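# Assemble wafer body and tie bar between spring-loaded pipe ends

## Task

Using any number of the three arms (bases in the scene frame, metres, headings in degrees counter-clockwise from +x: arm1 at x=+0.55 y=+0.00 z=+0.72 heading +180; arm2 at x=+0.00 y=+0.65 z=+0.72 heading -90; arm3 at x=+0.00 y=-0.65 z=+0.72 heading +90), place the wafer body, the plain cylinder, between the two pipe ends so that each of its ends is seated inside the raised ring on the pipe face it touches. The pipe ends can be squeezed together but springs drive them apart again. Then set the tie bar fully down into the slotted lugs of both pipe ends, with one of its heads lying outside each lug. Everything must stay in place without any robot holding it; finally open the grippers and move the arms away.

## Robot and tools

Setup. Three identical Kinova Gen3 arms, arm1, arm2 and arm3, each with seven revolute joints, a Robotiq 2F-85 parallel gripper and a wrist camera (arm1_cam_wrist, arm2_cam_wrist, arm3_cam_wrist). A fixed room camera, cam_high, also watches the table. All positions use one scene frame: origin on the floor, +z up. Bases sit on the table top at z=+0.72: arm1 at (+0.55, 0.00) facing +180 degrees, arm2 at (0.00, +0.65) facing -90, arm3 at (0.00, -0.65) facing +90 (angles measured counter-clockwise from +x). Reach is about 1.0 m from the joint 1 axis. The hand point lies midway between the fingertips; its z axis runs along the fingers and the fingers close along its y axis.

execute_actions. Argument "actions" is a list holding one action or nothing. An action is an object whose keys are arm names; under each arm goes "joints", an object mapping joint names to absolute targets (not offsets). Names and ranges: joint1_rad, joint3_rad, joint5_rad, joint7_rad each -69.115 to 69.115 rad; joint2_rad -2.249 to 2.249 rad; joint4_rad -2.579 to 2.579 rad; joint6_rad -2.099 to 2.099 rad; gripper_m 0 to 0.085 m, the gap between fingertips (0 closed). Done tolerance is 0.01 rad per joint and 0.003 m for the gripper. Signs: joint1 positive turns the arm clockwise viewed from above, and at 0 the arm points the way its base faces; joint2 at 0 is upright, positive leans forward; joint4 at 0 is straight, positive bends the same way as positive joint2 (with joint3 at 0); joint6 at 0 is straight, positive bends like positive joint4 (with joint5 at 0); joint7 positive rolls the hand counter-clockwise seen from behind it. Joints 3, 5 and 7 twist their segment about its own length. Any joint or arm you omit may keep driving toward an earlier target. All motions in one action start at once and may finish at different times; one action runs at most 15 s, and after a long move the arm may not have arrived when the result returns. Paths between postures can sweep wide. Optional "cameras": a list of camera names or "all"; omitted or null gives every camera, [] gives none. A bad key, bad camera name or out-of-range value rejects the whole call and nothing moves. An empty actions list just reports state and images.

wait: "seconds" from 0 to 10; commands nothing new and returns the same report as an empty call. zoom_image: "camera" plus "region" [x0, y0, x1, y1] in pixels of that camera's most recent full image (672x504, origin top-left), at most 504 by 504. read_manual: optional "section", only "licences", gives licence text and moves nothing. finished_scene: "scene" 1 or 2; ends that scene irreversibly and reports success, then gives the next scene's task. The goal must hold on its own at that moment.

Reading results. joint_positions gives current values. joint_status per commanded key: "done" (may sit slightly off; resending does nothing), "off_target" (stopped short, maybe still pushing), "contact_stop" or "time_out" (target dropped, joint holds where it stopped), "not_followed" (a safety check blocked that arm's joint targets, often shown with a "joint command not followed" line and a "cause:" line; the arm may retry those targets until you send passing ones; the gripper part still runs), "limit_stop_at_motor_heat" (heat stop; resend the target). on_its_own lists motion you did not command. The pictures line names the cameras in image order. If a result reports a stop, later motion, wait and finished_scene calls in the same reply are skipped.

Hazards. The arms do not stop on contact and can push hard. If contact torque reaches a joint's load limit (51.3 N m for joints 1-4, 32.3 N m for joints 5-7, held weight included) that arm freezes for 10 s, drops the rest of the call and its gripper halts. Pressing two robots hard together fails the run; the collision check can react late and ignores one arm's gripper against another arm. Holding loads heats motors: MOTOR HOT appears from 60 °C, and at 75 °C an OVER-TEMPERATURE FAULT makes the arm sag. Do not drop, slam or knock objects, and never push anything off the work area. Loose objects may occasionally be nudged by outside disturbances. The simulation keeps running while you compose replies, with the robots holding the last command.

Each tool is called after "Request:" by a JSON object that holds its "fn" and its "kwargs", one argument or row to a line.

## Session

Request:
{"fn": "execute_actions", "kwargs": {
  "actions": []
}}

Scene clock: 0.00 s.
Motor temperatures (°C, as the motors report them): arm1=[29 25 23 28 34 29 41] | arm2=[27 26 25 27 34 30 34] | arm3=[30 29 26 25 33 41 41]
arm1.joint_positions: joint1_rad=-0.009 joint2_rad=-0.398 joint3_rad=-0.079 joint4_rad=+1.509 joint5_rad=-0.035 joint6_rad=+2.027 joint7_rad=+1.479 gripper_m=+0.085
arm1.joint_status: not commanded
arm1.hand: x=+0.4320 y=-0.0029 z=+1.2276 quat_wxyz=(-0.004, -1.000, -0.025, +0.002) (m; scene frame)
arm2.joint_positions: joint1_rad=-0.008 joint2_rad=-0.397 joint3_rad=-0.073 joint4_rad=+1.512 joint5_rad=-0.031 joint6_rad=+2.023 joint7_rad=+1.480 gripper_m=+0.085
arm2.joint_status: not commanded
arm2.hand: x=+0.0096 y=+0.5278 z=+1.2444 quat_wxyz=(+0.004, -0.691, -0.723, +0.003) (m; scene frame)
arm3.joint_positions: joint1_rad=-0.007 joint2_rad=-0.398 joint3_rad=-0.073 joint4_rad=+1.514 joint5_rad=-0.035 joint6_rad=+2.027 joint7_rad=+1.476 gripper_m=+0.085
arm3.joint_status: not commanded
arm3.hand: x=+0.0033 y=-0.5260 z=+1.3205 quat_wxyz=(+0.009, +0.708, -0.707, +0.001) (m; scene frame)
pictures: arm1_cam_wrist, arm2_cam_wrist, arm3_cam_wrist, cam_high
Images, in order (width x height): arm1_cam_wrist 672x504, arm2_cam_wrist 672x504, arm3_cam_wrist 672x504, cam_high 672x504.

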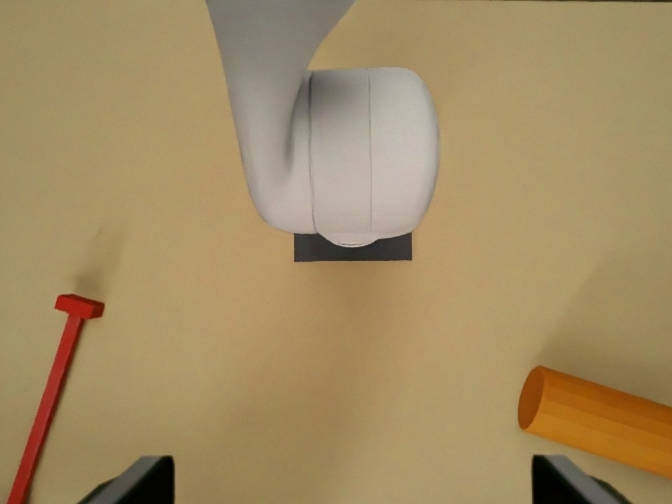

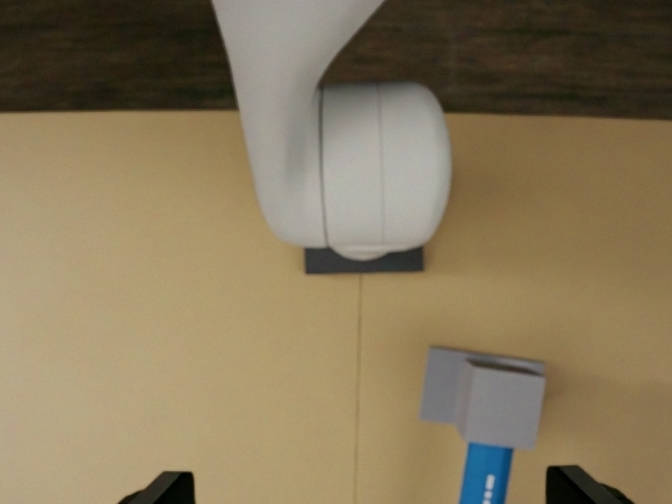

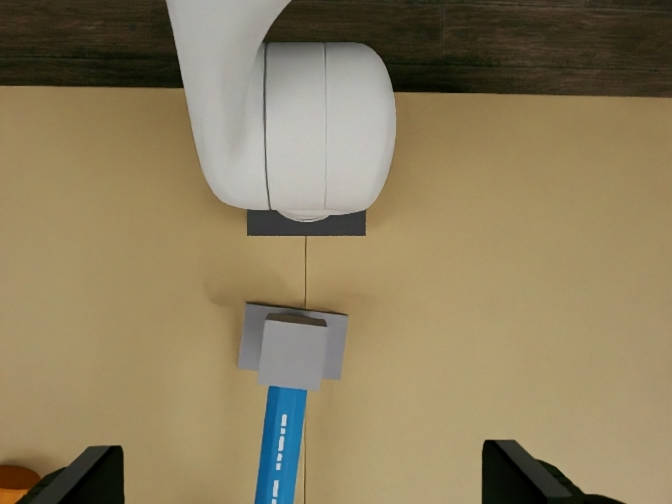

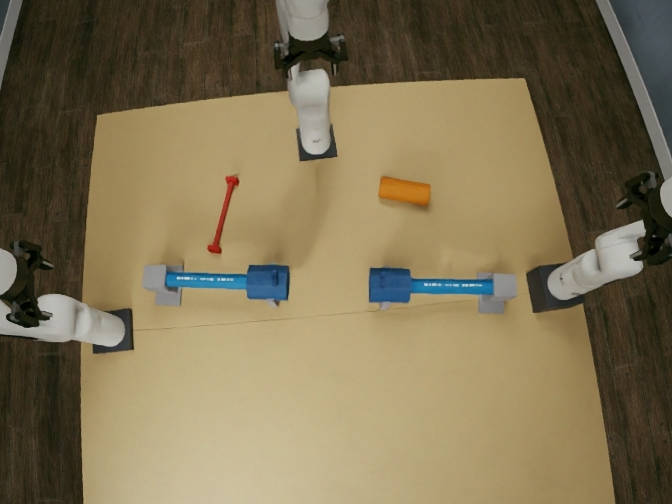

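Request:
{"fn": "zoom_image", "kwargs": {
  "camera": "cam_high",
  "region": [120, 150, 540, 340]
}}

Request:
{"fn": "zoom_image", "kwargs": {
  "camera": "cam_high",
  "region": [230, 240, 430, 330]
}}

Region (120, 150, 540, 340) of cam_high's 672x504 image, scaled by 1.200, with more detail than that image has; it fills the top 228 rows of this view, and the rest is white.

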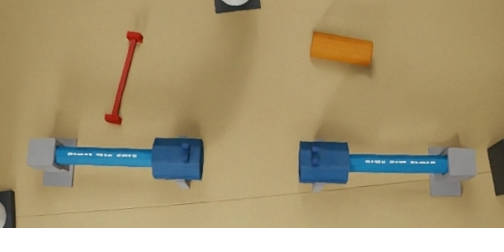

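Region (230, 240, 430, 330) of cam_high's 672x504 image, scaled by 2.520, with more detail than that image has; it fills the top 227 rows of this view, and the rest is white.

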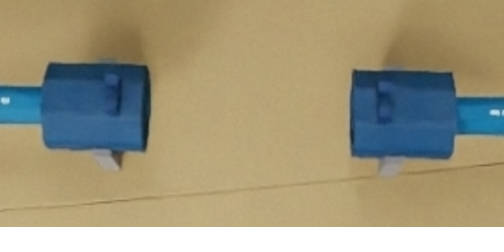

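Request:
{"fn": "execute_actions", "kwargs": {
  "actions": [
    {"arm1":{"joints":{"joint1_rad":0,"joint2_rad":0.488,"joint3_rad":0,"joint4_rad":0.811,"joint5_rad":0,"joint6_rad":1.842,"joint7_rad":1.571}}}
  ],
  "cameras": ["arm1_cam_wrist","cam_high"]
}}

Scene clock: 5.13 s.
Motor temperatures (°C, as the motors report them): arm1=[29 25 23 28 34 29 41] | arm2=[27 26 25 28 34 30 34] | arm3=[30 29 26 25 33 41 41]
arm1.joint_positions: joint1_rad=+0.000 joint2_rad=+0.488 joint3_rad=+0.000 joint4_rad=+0.811 joint5_rad=+0.000 joint6_rad=+1.842 joint7_rad=+1.571 gripper_m=+0.085
arm1.joint_status: all done
arm1.hand: x=+0.0501 y=+0.0060 z=+1.1569 quat_wxyz=(-0.004, -1.000, -0.022, +0.002) (m; scene frame)
arm2.joint_positions: joint1_rad=-0.008 joint2_rad=-0.397 joint3_rad=-0.073 joint4_rad=+1.512 joint5_rad=-0.031 joint6_rad=+2.023 joint7_rad=+1.480 gripper_m=+0.085
arm2.joint_status: not commanded
arm2.hand: x=+0.0096 y=+0.5278 z=+1.2444 quat_wxyz=(+0.004, -0.691, -0.723, +0.003) (m; scene frame)
arm3.joint_positions: joint1_rad=-0.007 joint2_rad=-0.398 joint3_rad=-0.073 joint4_rad=+1.514 joint5_rad=-0.035 joint6_rad=+2.027 joint7_rad=+1.476 gripper_m=+0.085
arm3.joint_status: not commanded
arm3.hand: x=+0.0033 y=-0.5260 z=+1.3205 quat_wxyz=(+0.009, +0.708, -0.707, +0.001) (m; scene frame)
pictures: arm1_cam_wrist, cam_high
Images, in order (width x height): arm1_cam_wrist 672x504, cam_high 672x504.

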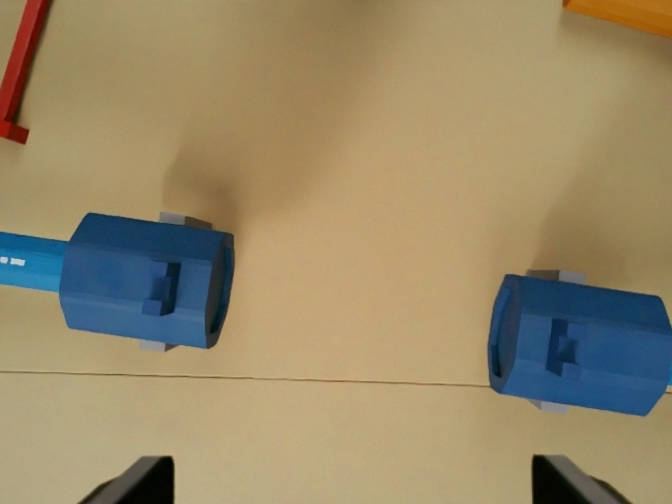

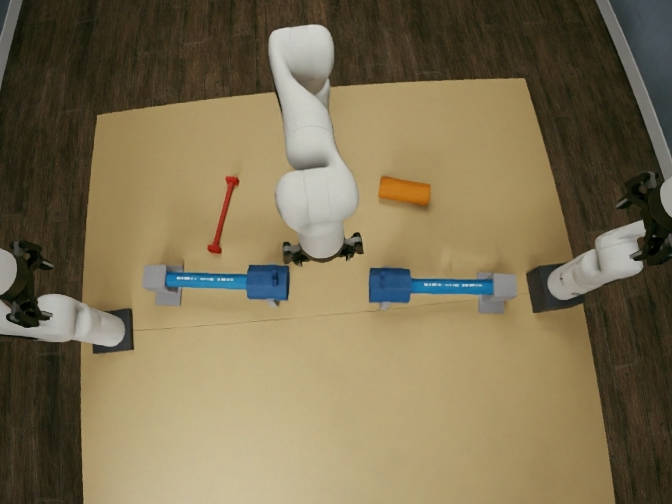

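Request:
{"fn": "execute_actions", "kwargs": {
  "actions": [
    {"arm1":{"joints":{"joint1_rad":-0.869,"joint2_rad":0.162,"joint4_rad":1.94,"joint6_rad":1.04,"joint7_rad":2.0}}}
  ],
  "cameras": ["arm1_cam_wrist","arm2_cam_wrist"]
}}

Scene clock: 7.97 s.
Motor temperatures (°C, as the motors report them): arm1=[29 25 23 28 34 29 41] | arm2=[27 26 25 28 34 30 34] | arm3=[30 29 26 25 33 41 41]
arm1.joint_positions: joint1_rad=-0.869 joint2_rad=+0.162 joint3_rad=+0.000 joint4_rad=+1.940 joint5_rad=+0.000 joint6_rad=+1.040 joint7_rad=+2.000 gripper_m=+0.085
arm1.joint_status: all done
arm1.hand: x=+0.3237 y=-0.2511 z=+0.9582 quat_wxyz=(-0.002, -0.783, -0.622, +0.003) (m; scene frame)
arm2.joint_positions: joint1_rad=-0.008 joint2_rad=-0.397 joint3_rad=-0.073 joint4_rad=+1.512 joint5_rad=-0.031 joint6_rad=+2.023 joint7_rad=+1.480 gripper_m=+0.085
arm2.joint_status: not commanded
arm2.hand: x=+0.0096 y=+0.5278 z=+1.2444 quat_wxyz=(+0.004, -0.691, -0.723, +0.003) (m; scene frame)
arm3.joint_positions: joint1_rad=-0.007 joint2_rad=-0.398 joint3_rad=-0.073 joint4_rad=+1.514 joint5_rad=-0.035 joint6_rad=+2.027 joint7_rad=+1.476 gripper_m=+0.085
arm3.joint_status: not commanded
arm3.hand: x=+0.0033 y=-0.5260 z=+1.3205 quat_wxyz=(+0.009, +0.708, -0.707, +0.001) (m; scene frame)
pictures: arm1_cam_wrist, arm2_cam_wrist
Images, in order (width x height): arm1_cam_wrist 672x504, arm2_cam_wrist 672x504.

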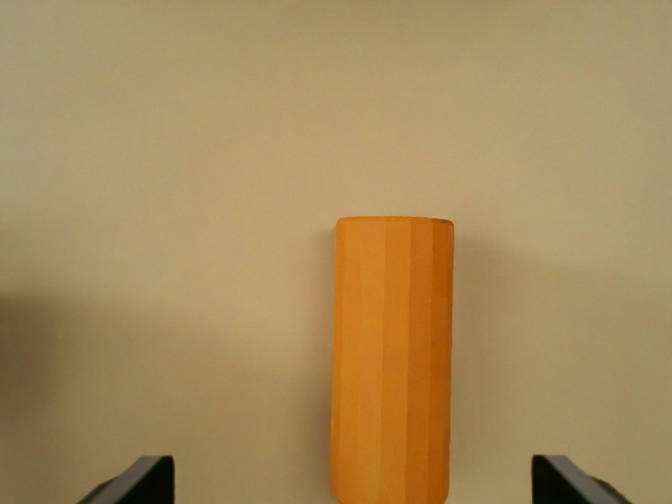

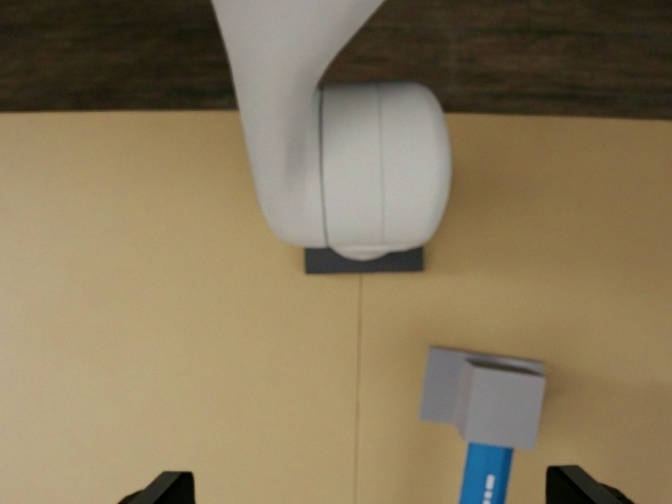

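Request:
{"fn": "execute_actions", "kwargs": {
  "actions": [
    {"arm1":{"joints":{"joint1_rad":-0.945,"joint2_rad":0.138,"joint4_rad":1.969,"joint6_rad":1.035,"joint7_rad":1.924}}}
  ],
  "cameras": ["arm1_cam_wrist"]
}}

Scene clock: 9.03 s.
Motor temperatures (°C, as the motors report them): arm1=[29 25 23 28 34 29 41] | arm2=[27 26 25 28 34 30 34] | arm3=[30 29 26 25 33 41 41]
arm1.joint_positions: joint1_rad=-0.945 joint2_rad=+0.138 joint3_rad=+0.000 joint4_rad=+1.969 joint5_rad=+0.000 joint6_rad=+1.035 joint7_rad=+1.924 gripper_m=+0.085
arm1.joint_status: all done
arm1.hand: x=+0.3495 y=-0.2586 z=+0.9583 quat_wxyz=(-0.002, -0.783, -0.622, +0.003) (m; scene frame)
arm2.joint_positions: joint1_rad=-0.008 joint2_rad=-0.397 joint3_rad=-0.073 joint4_rad=+1.512 joint5_rad=-0.031 joint6_rad=+2.023 joint7_rad=+1.480 gripper_m=+0.085
arm2.joint_status: not commanded
arm2.hand: x=+0.0096 y=+0.5278 z=+1.2444 quat_wxyz=(+0.004, -0.691, -0.723, +0.003) (m; scene frame)
arm3.joint_positions: joint1_rad=-0.007 joint2_rad=-0.398 joint3_rad=-0.073 joint4_rad=+1.514 joint5_rad=-0.035 joint6_rad=+2.027 joint7_rad=+1.476 gripper_m=+0.085
arm3.joint_status: not commanded
arm3.hand: x=+0.0033 y=-0.5260 z=+1.3205 quat_wxyz=(+0.009, +0.708, -0.707, +0.001) (m; scene frame)
pictures: arm1_cam_wrist
Images, in order (width x height): arm1_cam_wrist 672x504.

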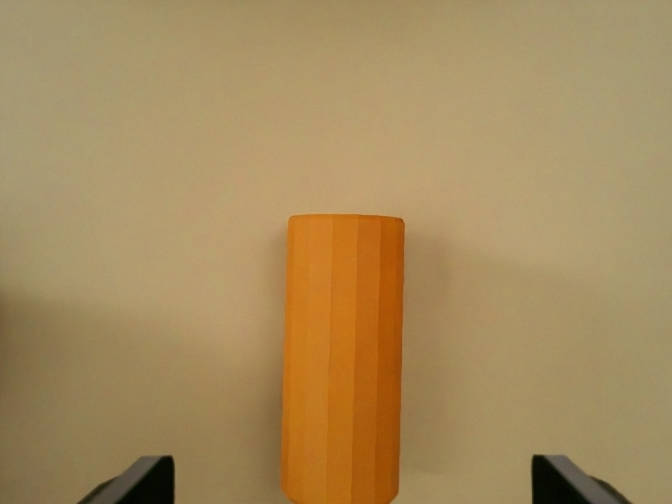

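Good. Descend.

Request:
{"fn": "execute_actions", "kwargs": {
  "actions": [
    {"arm1":{"joints":{"joint2_rad":0.586,"joint4_rad":2.247,"joint6_rad":0.309}}}
  ],
  "cameras": ["arm1_cam_wrist"]
}}

Request:
{"fn": "execute_actions", "kwargs": {
  "actions": [
    {"arm1":{"joints":{"gripper_m":0.05}}}
  ],
  "cameras": ["arm1_cam_wrist"]
}}

Scene clock: 10.73 s.
Motor temperatures (°C, as the motors report them): arm1=[29 25 23 28 34 29 41] | arm2=[27 26 25 28 34 30 34] | arm3=[30 29 26 25 33 41 41]
arm1.joint_positions: joint1_rad=-0.945 joint2_rad=+0.586 joint3_rad=+0.000 joint4_rad=+2.247 joint5_rad=+0.000 joint6_rad=+0.309 joint7_rad=+1.924 gripper_m=+0.085
arm1.joint_status: all done
arm1.hand: x=+0.3490 y=-0.2603 z=+0.7533 quat_wxyz=(-0.002, -0.783, -0.622, +0.003) (m; scene frame)
arm2.joint_positions: joint1_rad=-0.008 joint2_rad=-0.397 joint3_rad=-0.073 joint4_rad=+1.512 joint5_rad=-0.031 joint6_rad=+2.023 joint7_rad=+1.480 gripper_m=+0.085
arm2.joint_status: not commanded
arm2.hand: x=+0.0096 y=+0.5278 z=+1.2444 quat_wxyz=(+0.004, -0.691, -0.723, +0.003) (m; scene frame)
arm3.joint_positions: joint1_rad=-0.007 joint2_rad=-0.398 joint3_rad=-0.073 joint4_rad=+1.514 joint5_rad=-0.035 joint6_rad=+2.027 joint7_rad=+1.476 gripper_m=+0.085
arm3.joint_status: not commanded
arm3.hand: x=+0.0033 y=-0.5260 z=+1.3205 quat_wxyz=(+0.009, +0.708, -0.707, +0.001) (m; scene frame)
pictures: arm1_cam_wrist
Images, in order (width x height): arm1_cam_wrist 672x504.

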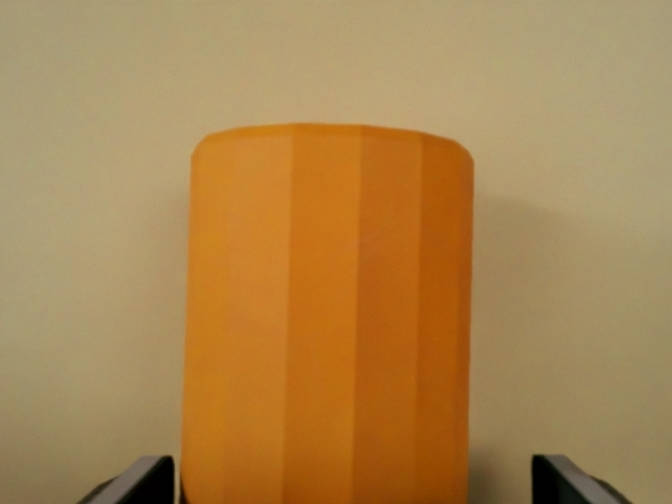

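Scene clock: 11.50 s.
Motor temperatures (°C, as the motors report them): arm1=[29 25 23 28 34 29 41] | arm2=[27 26 25 28 34 30 34] | arm3=[30 29 26 25 33 41 41]
arm1.joint_positions: joint1_rad=-0.945 joint2_rad=+0.583 joint3_rad=+0.000 joint4_rad=+2.247 joint5_rad=+0.000 joint6_rad=+0.310 joint7_rad=+1.924 gripper_m=+0.061
arm1.joint_status: gripper_m off_target (ended at +0.061, target +0.050)
arm1.hand: x=+0.3487 y=-0.2605 z=+0.7542 quat_wxyz=(-0.002, -0.783, -0.622, +0.004) (m; scene frame)
arm2.joint_positions: joint1_rad=-0.008 joint2_rad=-0.397 joint3_rad=-0.073 joint4_rad=+1.512 joint5_rad=-0.031 joint6_rad=+2.023 joint7_rad=+1.480 gripper_m=+0.085
arm2.joint_status: not commanded
arm2.hand: x=+0.0096 y=+0.5278 z=+1.2444 quat_wxyz=(+0.004, -0.691, -0.723, +0.003) (m; scene frame)
arm3.joint_positions: joint1_rad=-0.007 joint2_rad=-0.398 joint3_rad=-0.073 joint4_rad=+1.514 joint5_rad=-0.035 joint6_rad=+2.027 joint7_rad=+1.476 gripper_m=+0.085
arm3.joint_status: not commanded
arm3.hand: x=+0.0033 y=-0.5260 z=+1.3205 quat_wxyz=(+0.009, +0.708, -0.707, +0.001) (m; scene frame)
pictures: arm1_cam_wrist
Images, in order (width x height): arm1_cam_wrist 672x504.

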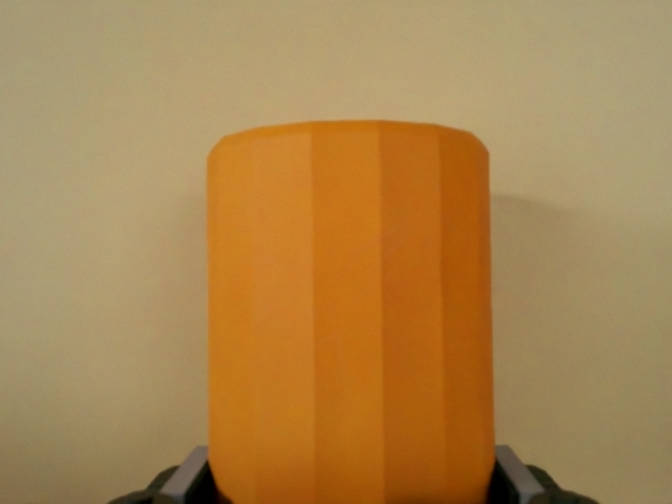

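Request:
{"fn": "execute_actions", "kwargs": {
  "actions": [
    {"arm1":{"joints":{"joint2_rad":0.138,"joint4_rad":1.969,"joint6_rad":1.035}},"arm2":{"joints":{"joint1_rad":-0.257,"joint2_rad":0.231,"joint3_rad":0,"joint4_rad":1.676,"joint5_rad":0,"joint6_rad":1.235,"joint7_rad":1.149}},"arm3":{"joints":{"joint1_rad":0.057,"joint2_rad":0.244,"joint3_rad":0,"joint4_rad":1.986,"joint5_rad":0,"joint6_rad":0.912,"joint7_rad":1.463}}}
  ]
}}

Scene clock: 13.67 s.
Motor temperatures (°C, as the motors report them): arm1=[29 25 23 28 34 29 41] | arm2=[27 26 25 28 34 30 34] | arm3=[30 29 26 25 33 41 41]
arm1.joint_positions: joint1_rad=-0.945 joint2_rad=+0.139 joint3_rad=+0.000 joint4_rad=+1.970 joint5_rad=+0.000 joint6_rad=+1.035 joint7_rad=+1.924 gripper_m=+0.061
arm1.joint_status: all done
arm1.hand: x=+0.3498 y=-0.2583 z=+0.9578 quat_wxyz=(-0.002, -0.783, -0.622, +0.002) (m; scene frame)
arm2.joint_positions: joint1_rad=-0.257 joint2_rad=+0.231 joint3_rad=+0.000 joint4_rad=+1.676 joint5_rad=+0.000 joint6_rad=+1.235 joint7_rad=+1.149 gripper_m=+0.085
arm2.joint_status: all done
arm2.hand: x=+0.0967 y=+0.2666 z=+1.0221 quat_wxyz=(+0.005, -0.747, -0.664, +0.002) (m; scene frame)
arm3.joint_positions: joint1_rad=+0.057 joint2_rad=+0.244 joint3_rad=+0.000 joint4_rad=+1.986 joint5_rad=+0.000 joint6_rad=+0.912 joint7_rad=+1.463 gripper_m=+0.085
arm3.joint_status: all done
arm3.hand: x=+0.0438 y=-0.2996 z=+1.0076 quat_wxyz=(+0.007, +0.649, -0.761, +0.002) (m; scene frame)
pictures: arm1_cam_wrist, arm2_cam_wrist, arm3_cam_wrist, cam_high
Images, in order (width x height): arm1_cam_wrist 672x504, arm2_cam_wrist 672x504, arm3_cam_wrist 672x504, cam_high 672x504.

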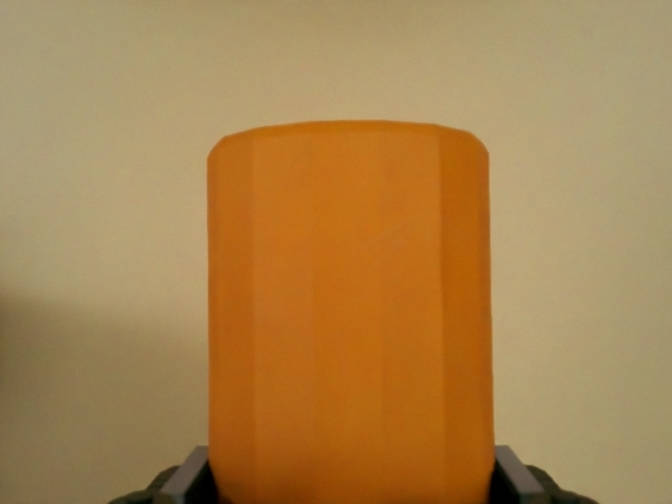

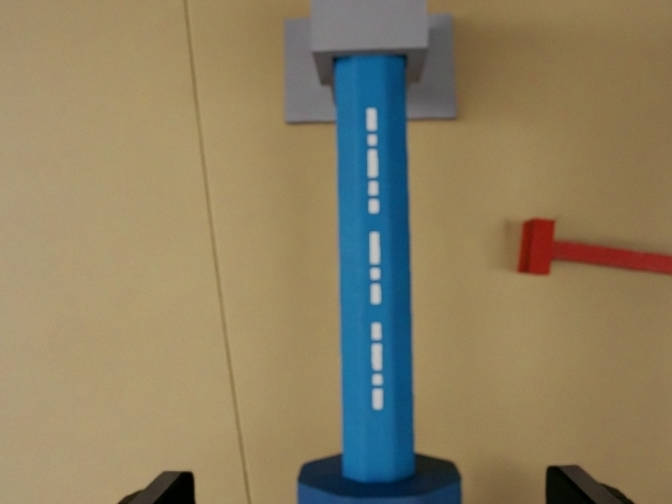

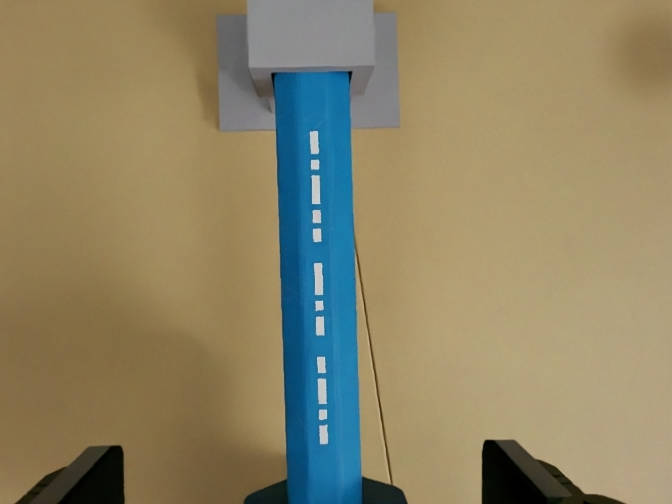

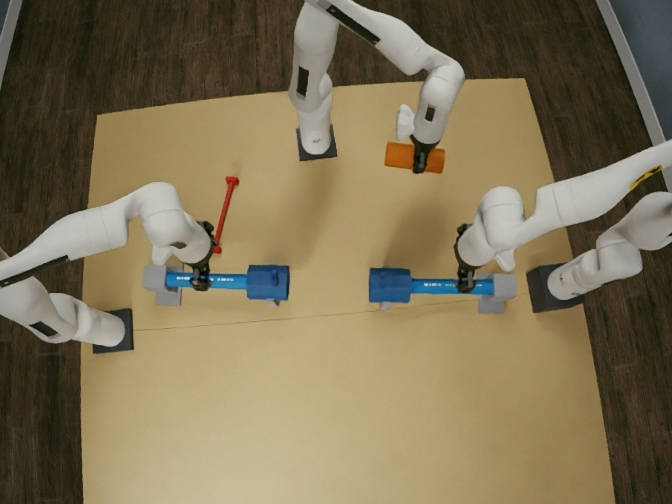

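Request:
{"fn": "execute_actions", "kwargs": {
  "actions": [
    {"arm1":{"joints":{"joint1_rad":-0.04,"joint2_rad":0.496,"joint4_rad":1.473,"joint6_rad":1.173,"joint7_rad":2.936}},"arm2":{"joints":{"joint2_rad":0.572,"joint4_rad":2.016,"joint6_rad":0.554}},"arm3":{"joints":{"joint2_rad":0.733,"joint4_rad":2.189,"joint6_rad":0.22}}}
  ]
}}

Scene clock: 16.10 s.
Motor temperatures (°C, as the motors report them): arm1=[29 25 23 28 34 29 41] | arm2=[27 26 25 28 34 30 34] | arm3=[30 29 26 25 33 41 41]
arm1.joint_positions: joint1_rad=-0.040 joint2_rad=+0.498 joint3_rad=+0.000 joint4_rad=+1.474 joint5_rad=+0.000 joint6_rad=+1.173 joint7_rad=+2.936 gripper_m=+0.061
arm1.joint_status: all done
arm1.hand: x=+0.0607 y=-0.0148 z=+0.9481 quat_wxyz=(-0.003, -0.749, -0.663, +0.002) (m; scene frame)
arm2.joint_positions: joint1_rad=-0.257 joint2_rad=+0.572 joint3_rad=+0.000 joint4_rad=+2.016 joint5_rad=+0.000 joint6_rad=+0.554 joint7_rad=+1.149 gripper_m=+0.085
arm2.joint_status: all done
arm2.hand: x=+0.0946 y=+0.2675 z=+0.8025 quat_wxyz=(+0.005, -0.747, -0.664, +0.002) (m; scene frame)
arm3.joint_positions: joint1_rad=+0.057 joint2_rad=+0.733 joint3_rad=+0.000 joint4_rad=+2.189 joint5_rad=+0.000 joint6_rad=+0.220 joint7_rad=+1.463 gripper_m=+0.085
arm3.joint_status: all done
arm3.hand: x=+0.0422 y=-0.3020 z=+0.7977 quat_wxyz=(+0.007, +0.649, -0.761, +0.002) (m; scene frame)
pictures: arm1_cam_wrist, arm2_cam_wrist, arm3_cam_wrist, cam_high
Images, in order (width x height): arm1_cam_wrist 672x504, arm2_cam_wrist 672x504, arm3_cam_wrist 672x504, cam_high 672x504.

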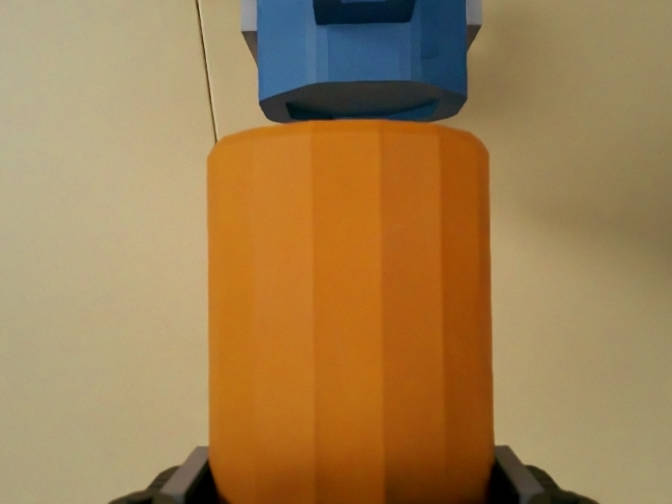

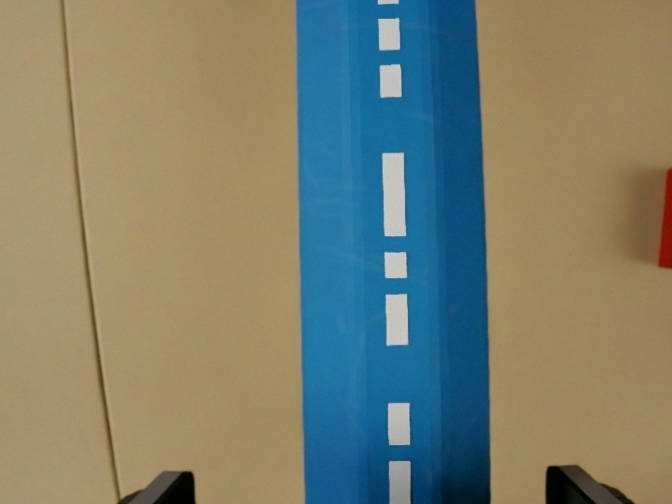

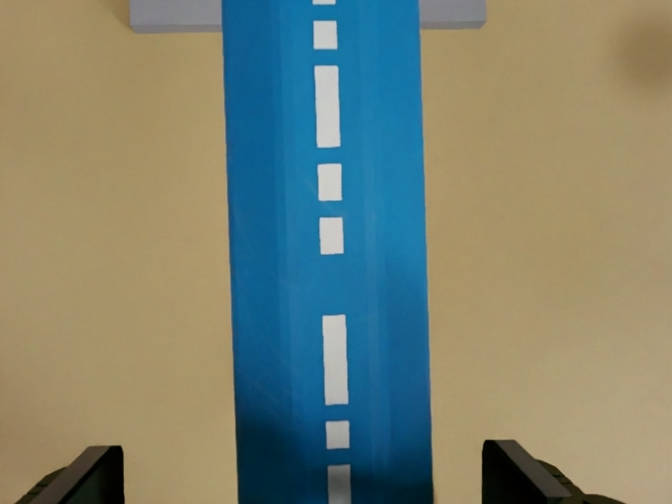

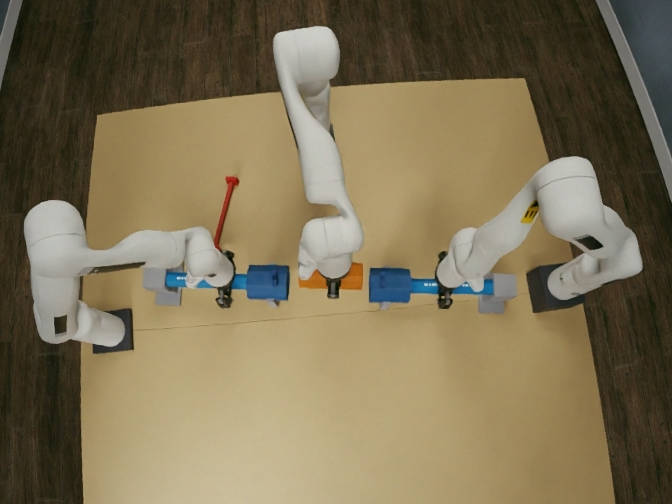

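Request:
{"fn": "execute_actions", "kwargs": {
  "actions": [
    {"arm1":{"joints":{"joint2_rad":0.673,"joint4_rad":1.7035,"joint6_rad":0.765}},"arm2":{"joints":{"gripper_m":0.052}},"arm3":{"joints":{"gripper_m":0.052}}}
  ],
  "cameras": ["arm1_cam_wrist","cam_high"]
}}

Scene clock: 17.50 s.
Motor temperatures (°C, as the motors report them): arm1=[29 25 23 28 34 29 41] | arm2=[27 26 25 28 34 30 34] | arm3=[30 29 26 25 33 41 41]
arm1.joint_positions: joint1_rad=-0.040 joint2_rad=+0.675 joint3_rad=+0.000 joint4_rad=+1.704 joint5_rad=+0.000 joint6_rad=+0.765 joint7_rad=+2.936 gripper_m=+0.061
arm1.joint_status: all done
arm1.hand: x=+0.0704 y=-0.0150 z=+0.8023 quat_wxyz=(-0.003, -0.749, -0.663, +0.003) (m; scene frame)
arm2.joint_positions: joint1_rad=-0.257 joint2_rad=+0.572 joint3_rad=+0.000 joint4_rad=+2.016 joint5_rad=+0.000 joint6_rad=+0.554 joint7_rad=+1.149 gripper_m=+0.052
arm2.joint_status: all done
arm2.hand: x=+0.0946 y=+0.2675 z=+0.8025 quat_wxyz=(+0.005, -0.747, -0.664, +0.002) (m; scene frame)
arm3.joint_positions: joint1_rad=+0.056 joint2_rad=+0.733 joint3_rad=-0.001 joint4_rad=+2.189 joint5_rad=+0.000 joint6_rad=+0.220 joint7_rad=+1.463 gripper_m=+0.052
arm3.joint_status: all done
arm3.hand: x=+0.0415 y=-0.3019 z=+0.7978 quat_wxyz=(+0.007, +0.650, -0.760, +0.001) (m; scene frame)
pictures: arm1_cam_wrist, cam_high
Images, in order (width x height): arm1_cam_wrist 672x504, cam_high 672x504.

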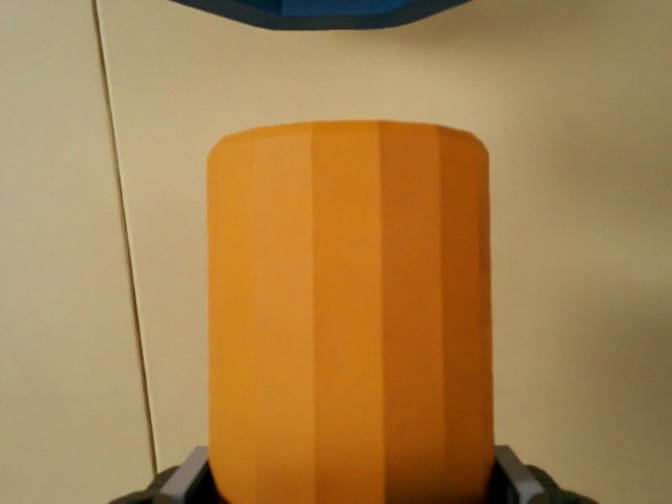

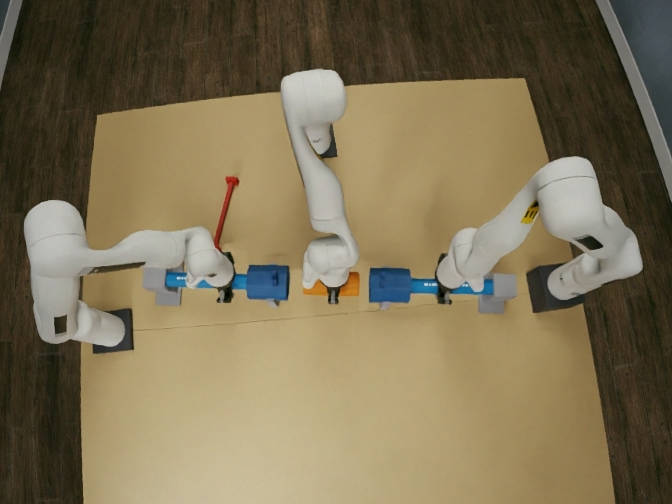

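Request:
{"fn": "execute_actions", "kwargs": {
  "actions": [
    {"arm2":{"joints":{"joint1_rad":-0.192,"joint2_rad":0.69,"joint4_rad":1.742,"joint6_rad":0.71,"joint7_rad":1.214}},"arm3":{"joints":{"joint1_rad":0.07,"joint2_rad":0.811,"joint4_rad":1.887,"joint6_rad":0.444,"joint7_rad":1.476}}}
  ],
  "cameras": ["arm1_cam_wrist","cam_high"]
}}

Scene clock: 19.07 s.
Motor temperatures (°C, as the motors report them): arm1=[29 25 23 28 34 29 41] | arm2=[27 26 25 28 34 30 34] | arm3=[30 29 26 25 33 41 41]
arm1.joint_positions: joint1_rad=-0.040 joint2_rad=+0.675 joint3_rad=+0.000 joint4_rad=+1.704 joint5_rad=+0.000 joint6_rad=+0.765 joint7_rad=+2.936 gripper_m=+0.061
arm1.joint_status: not commanded
arm1.hand: x=+0.0704 y=-0.0154 z=+0.8023 quat_wxyz=(-0.003, -0.749, -0.663, +0.003) (m; scene frame)
arm2.joint_positions: joint1_rad=-0.194 joint2_rad=+0.690 joint3_rad=-0.002 joint4_rad=+1.748 joint5_rad=-0.001 joint6_rad=+0.716 joint7_rad=+1.214 gripper_m=+0.052
arm2.joint_status: all done
arm2.hand: x=+0.0890 y=+0.1905 z=+0.8008 quat_wxyz=(+0.010, -0.747, -0.665, -0.002) (m; scene frame)
arm3.joint_positions: joint1_rad=+0.070 joint2_rad=+0.811 joint3_rad=+0.000 joint4_rad=+1.890 joint5_rad=+0.000 joint6_rad=+0.447 joint7_rad=+1.476 gripper_m=+0.052
arm3.joint_status: all done
arm3.hand: x=+0.0521 y=-0.2160 z=+0.7960 quat_wxyz=(+0.009, +0.649, -0.760, +0.004) (m; scene frame)
pictures: arm1_cam_wrist, cam_high
Images, in order (width x height): arm1_cam_wrist 672x504, cam_high 672x504.

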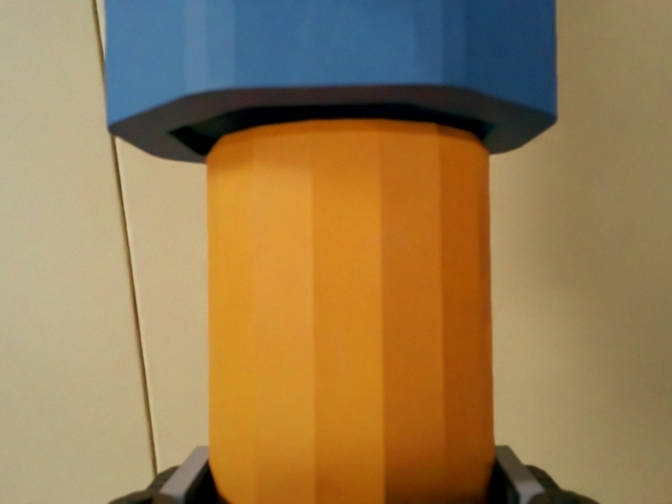

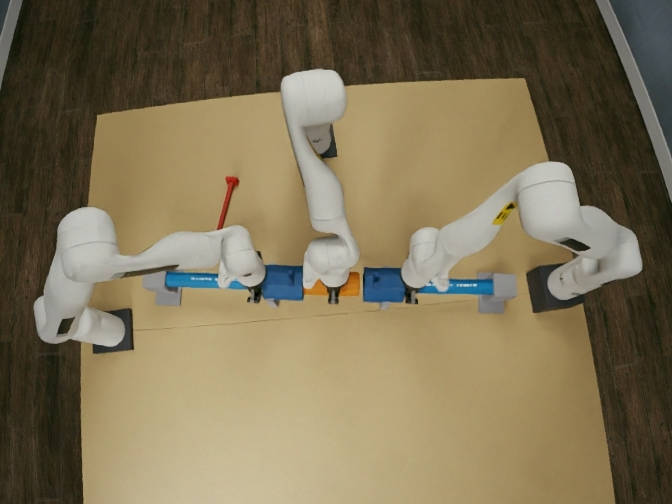

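Request:
{"fn": "execute_actions", "kwargs": {
  "actions": [
    {"arm1":{"joints":{"joint2_rad":0.676,"joint4_rad":1.689,"joint6_rad":0.777}}}
  ],
  "cameras": []
}}

Request:
{"fn": "execute_actions", "kwargs": {
  "actions": [
    {"arm2":{"joints":{"joint1_rad":-0.186,"joint2_rad":0.719,"joint4_rad":1.674,"joint6_rad":0.749}},"arm3":{"joints":{"joint1_rad":0.073,"joint2_rad":0.845,"joint4_rad":1.78,"joint6_rad":0.517}}}
  ],
  "cameras": ["arm1_cam_wrist","cam_high"]
}}

Scene clock: 19.80 s.
Motor temperatures (°C, as the motors report them): arm1=[29 25 23 28 34 29 41] | arm2=[27 26 25 28 34 30 34] | arm3=[30 29 26 25 33 41 41]
arm1.joint_positions: joint1_rad=-0.040 joint2_rad=+0.678 joint3_rad=+0.000 joint4_rad=+1.690 joint5_rad=+0.000 joint6_rad=+0.777 joint7_rad=+2.936 gripper_m=+0.061
arm1.joint_status: all done
arm1.hand: x=+0.0670 y=-0.0153 z=+0.8040 quat_wxyz=(-0.003, -0.749, -0.663, +0.002) (m; scene frame)
arm2.joint_positions: joint1_rad=-0.194 joint2_rad=+0.690 joint3_rad=-0.002 joint4_rad=+1.748 joint5_rad=-0.001 joint6_rad=+0.716 joint7_rad=+1.214 gripper_m=+0.052
arm2.joint_status: not commanded
arm2.hand: x=+0.0890 y=+0.1905 z=+0.8007 quat_wxyz=(+0.010, -0.747, -0.665, -0.002) (m; scene frame)
arm3.joint_positions: joint1_rad=+0.070 joint2_rad=+0.811 joint3_rad=+0.000 joint4_rad=+1.890 joint5_rad=+0.000 joint6_rad=+0.447 joint7_rad=+1.476 gripper_m=+0.052
arm3.joint_status: not commanded
arm3.hand: x=+0.0521 y=-0.2160 z=+0.7960 quat_wxyz=(+0.009, +0.649, -0.760, +0.004) (m; scene frame)
pictures: none
No camera images: the call's "cameras" was empty. Leave "cameras" out to get every camera's image.

Scene clock: 22.20 s.
Motor temperatures (°C, as the motors report them): arm1=[29 25 23 28 34 29 41] | arm2=[27 26 25 28 34 30 34] | arm3=[30 29 26 25 33 41 41]
arm1.joint_positions: joint1_rad=-0.040 joint2_rad=+0.678 joint3_rad=+0.000 joint4_rad=+1.690 joint5_rad=+0.000 joint6_rad=+0.777 joint7_rad=+2.936 gripper_m=+0.061
arm1.joint_status: not commanded
arm1.hand: x=+0.0670 y=-0.0152 z=+0.8040 quat_wxyz=(-0.003, -0.749, -0.663, +0.002) (m; scene frame)
arm2.joint_positions: joint1_rad=-0.194 joint2_rad=+0.718 joint3_rad=-0.003 joint4_rad=+1.706 joint5_rad=-0.002 joint6_rad=+0.782 joint7_rad=+1.214 gripper_m=+0.052
arm2.joint_status: joint4_rad time_out (moved -0.042 of -0.074); joint6_rad time_out (moved +0.065 of +0.033); the others done
arm2.hand: x=+0.0889 y=+0.1942 z=+0.7966 quat_wxyz=(+0.032, -0.746, -0.665, -0.014) (m; scene frame)
arm3.joint_positions: joint1_rad=+0.071 joint2_rad=+0.854 joint3_rad=-0.001 joint4_rad=+1.806 joint5_rad=+0.000 joint6_rad=+0.537 joint7_rad=+1.476 gripper_m=+0.052
arm3.joint_status: joint4_rad time_out (moved -0.084 of -0.110); joint6_rad time_out (moved +0.090 of +0.070); the others done
arm3.hand: x=+0.0530 y=-0.2074 z=+0.7891 quat_wxyz=(+0.026, +0.649, -0.760, +0.022) (m; scene frame)
pictures: arm1_cam_wrist, cam_high
Images, in order (width x height): arm1_cam_wrist 672x504, cam_high 672x504.

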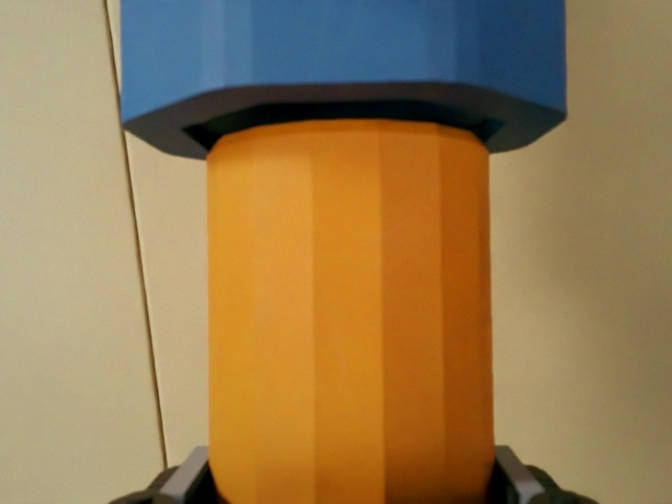

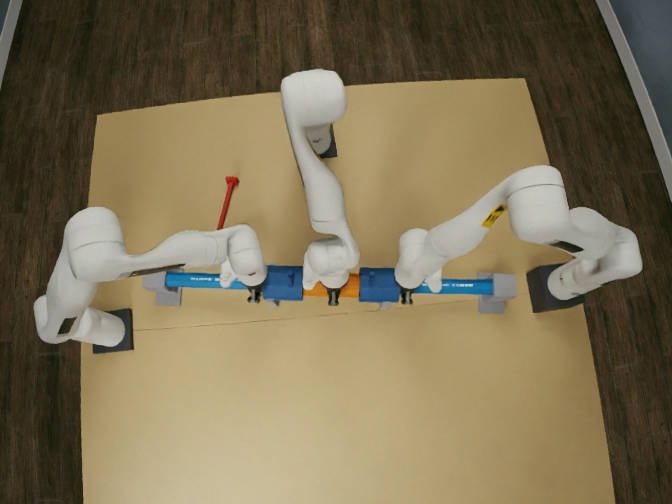

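Request:
{"fn": "execute_actions", "kwargs": {
  "actions": [
    {"arm1":{"joints":{"joint2_rad":0.669,"joint4_rad":1.686,"joint6_rad":0.787}}}
  ],
  "cameras": []
}}

Request:
{"fn": "execute_actions", "kwargs": {
  "actions": [
    {"arm2":{"joints":{"joint1_rad":-0.186,"joint2_rad":0.719,"joint4_rad":1.674,"joint6_rad":0.749}},"arm3":{"joints":{"joint1_rad":0.073,"joint2_rad":0.845,"joint4_rad":1.78,"joint6_rad":0.517}}}
  ],
  "cameras": ["arm1_cam_wrist","cam_high"]
}}

Scene clock: 22.83 s.
Motor temperatures (°C, as the motors report them): arm1=[29 25 23 28 34 29 41] | arm2=[27 26 25 28 34 30 34] | arm3=[30 29 26 25 33 41 41]
arm1.joint_positions: joint1_rad=-0.040 joint2_rad=+0.671 joint3_rad=+0.000 joint4_rad=+1.687 joint5_rad=+0.000 joint6_rad=+0.787 joint7_rad=+2.936 gripper_m=+0.061
arm1.joint_status: all done
arm1.hand: x=+0.0671 y=-0.0152 z=+0.8080 quat_wxyz=(-0.003, -0.749, -0.663, +0.002) (m; scene frame)
arm2.joint_positions: joint1_rad=-0.194 joint2_rad=+0.718 joint3_rad=-0.003 joint4_rad=+1.706 joint5_rad=-0.002 joint6_rad=+0.782 joint7_rad=+1.214 gripper_m=+0.052
arm2.joint_status: not commanded
arm2.hand: x=+0.0889 y=+0.1942 z=+0.7966 quat_wxyz=(+0.032, -0.746, -0.665, -0.014) (m; scene frame)
arm3.joint_positions: joint1_rad=+0.071 joint2_rad=+0.854 joint3_rad=-0.001 joint4_rad=+1.806 joint5_rad=+0.000 joint6_rad=+0.537 joint7_rad=+1.476 gripper_m=+0.052
arm3.joint_status: not commanded
arm3.hand: x=+0.0530 y=-0.2074 z=+0.7891 quat_wxyz=(+0.026, +0.649, -0.760, +0.022) (m; scene frame)
pictures: none
No camera images: the call's "cameras" was empty. Leave "cameras" out to get every camera's image.

Scene clock: 24.77 s.
Motor temperatures (°C, as the motors report them): arm1=[29 25 23 28 34 29 41] | arm2=[27 26 25 28 34 30 34] | arm3=[30 29 26 25 33 41 41]
arm1.joint_positions: joint1_rad=-0.040 joint2_rad=+0.671 joint3_rad=+0.000 joint4_rad=+1.687 joint5_rad=+0.000 joint6_rad=+0.787 joint7_rad=+2.936 gripper_m=+0.061
arm1.joint_status: not commanded
arm1.hand: x=+0.0671 y=-0.0152 z=+0.8081 quat_wxyz=(-0.003, -0.749, -0.663, +0.002) (m; scene frame)
arm2.joint_positions: joint1_rad=-0.193 joint2_rad=+0.720 joint3_rad=-0.002 joint4_rad=+1.706 joint5_rad=-0.002 joint6_rad=+0.780 joint7_rad=+1.214 gripper_m=+0.052
arm2.joint_status: joint4_rad time_out (moved +0.000 of -0.032); joint6_rad time_out (moved -0.001 of -0.033); the others done
arm2.hand: x=+0.0884 y=+0.1942 z=+0.7955 quat_wxyz=(+0.033, -0.747, -0.664, -0.014) (m; scene frame)
arm3.joint_positions: joint1_rad=+0.071 joint2_rad=+0.858 joint3_rad=-0.001 joint4_rad=+1.806 joint5_rad=+0.000 joint6_rad=+0.536 joint7_rad=+1.476 gripper_m=+0.052
arm3.joint_status: joint2_rad time_out (moved +0.005 of -0.009); joint4_rad time_out (moved +0.000 of -0.026); joint6_rad time_out (moved -0.001 of -0.020); the others done
arm3.hand: x=+0.0530 y=-0.2085 z=+0.7870 quat_wxyz=(+0.027, +0.649, -0.760, +0.023) (m; scene frame)
pictures: arm1_cam_wrist, cam_high
Images, in order (width x height): arm1_cam_wrist 672x504, cam_high 672x504.

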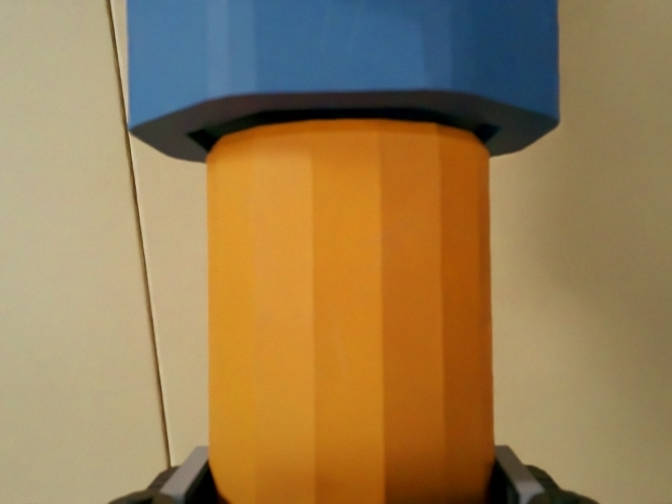

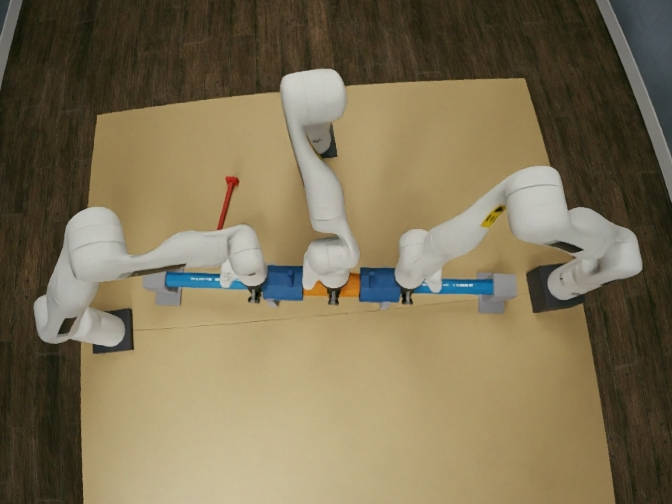

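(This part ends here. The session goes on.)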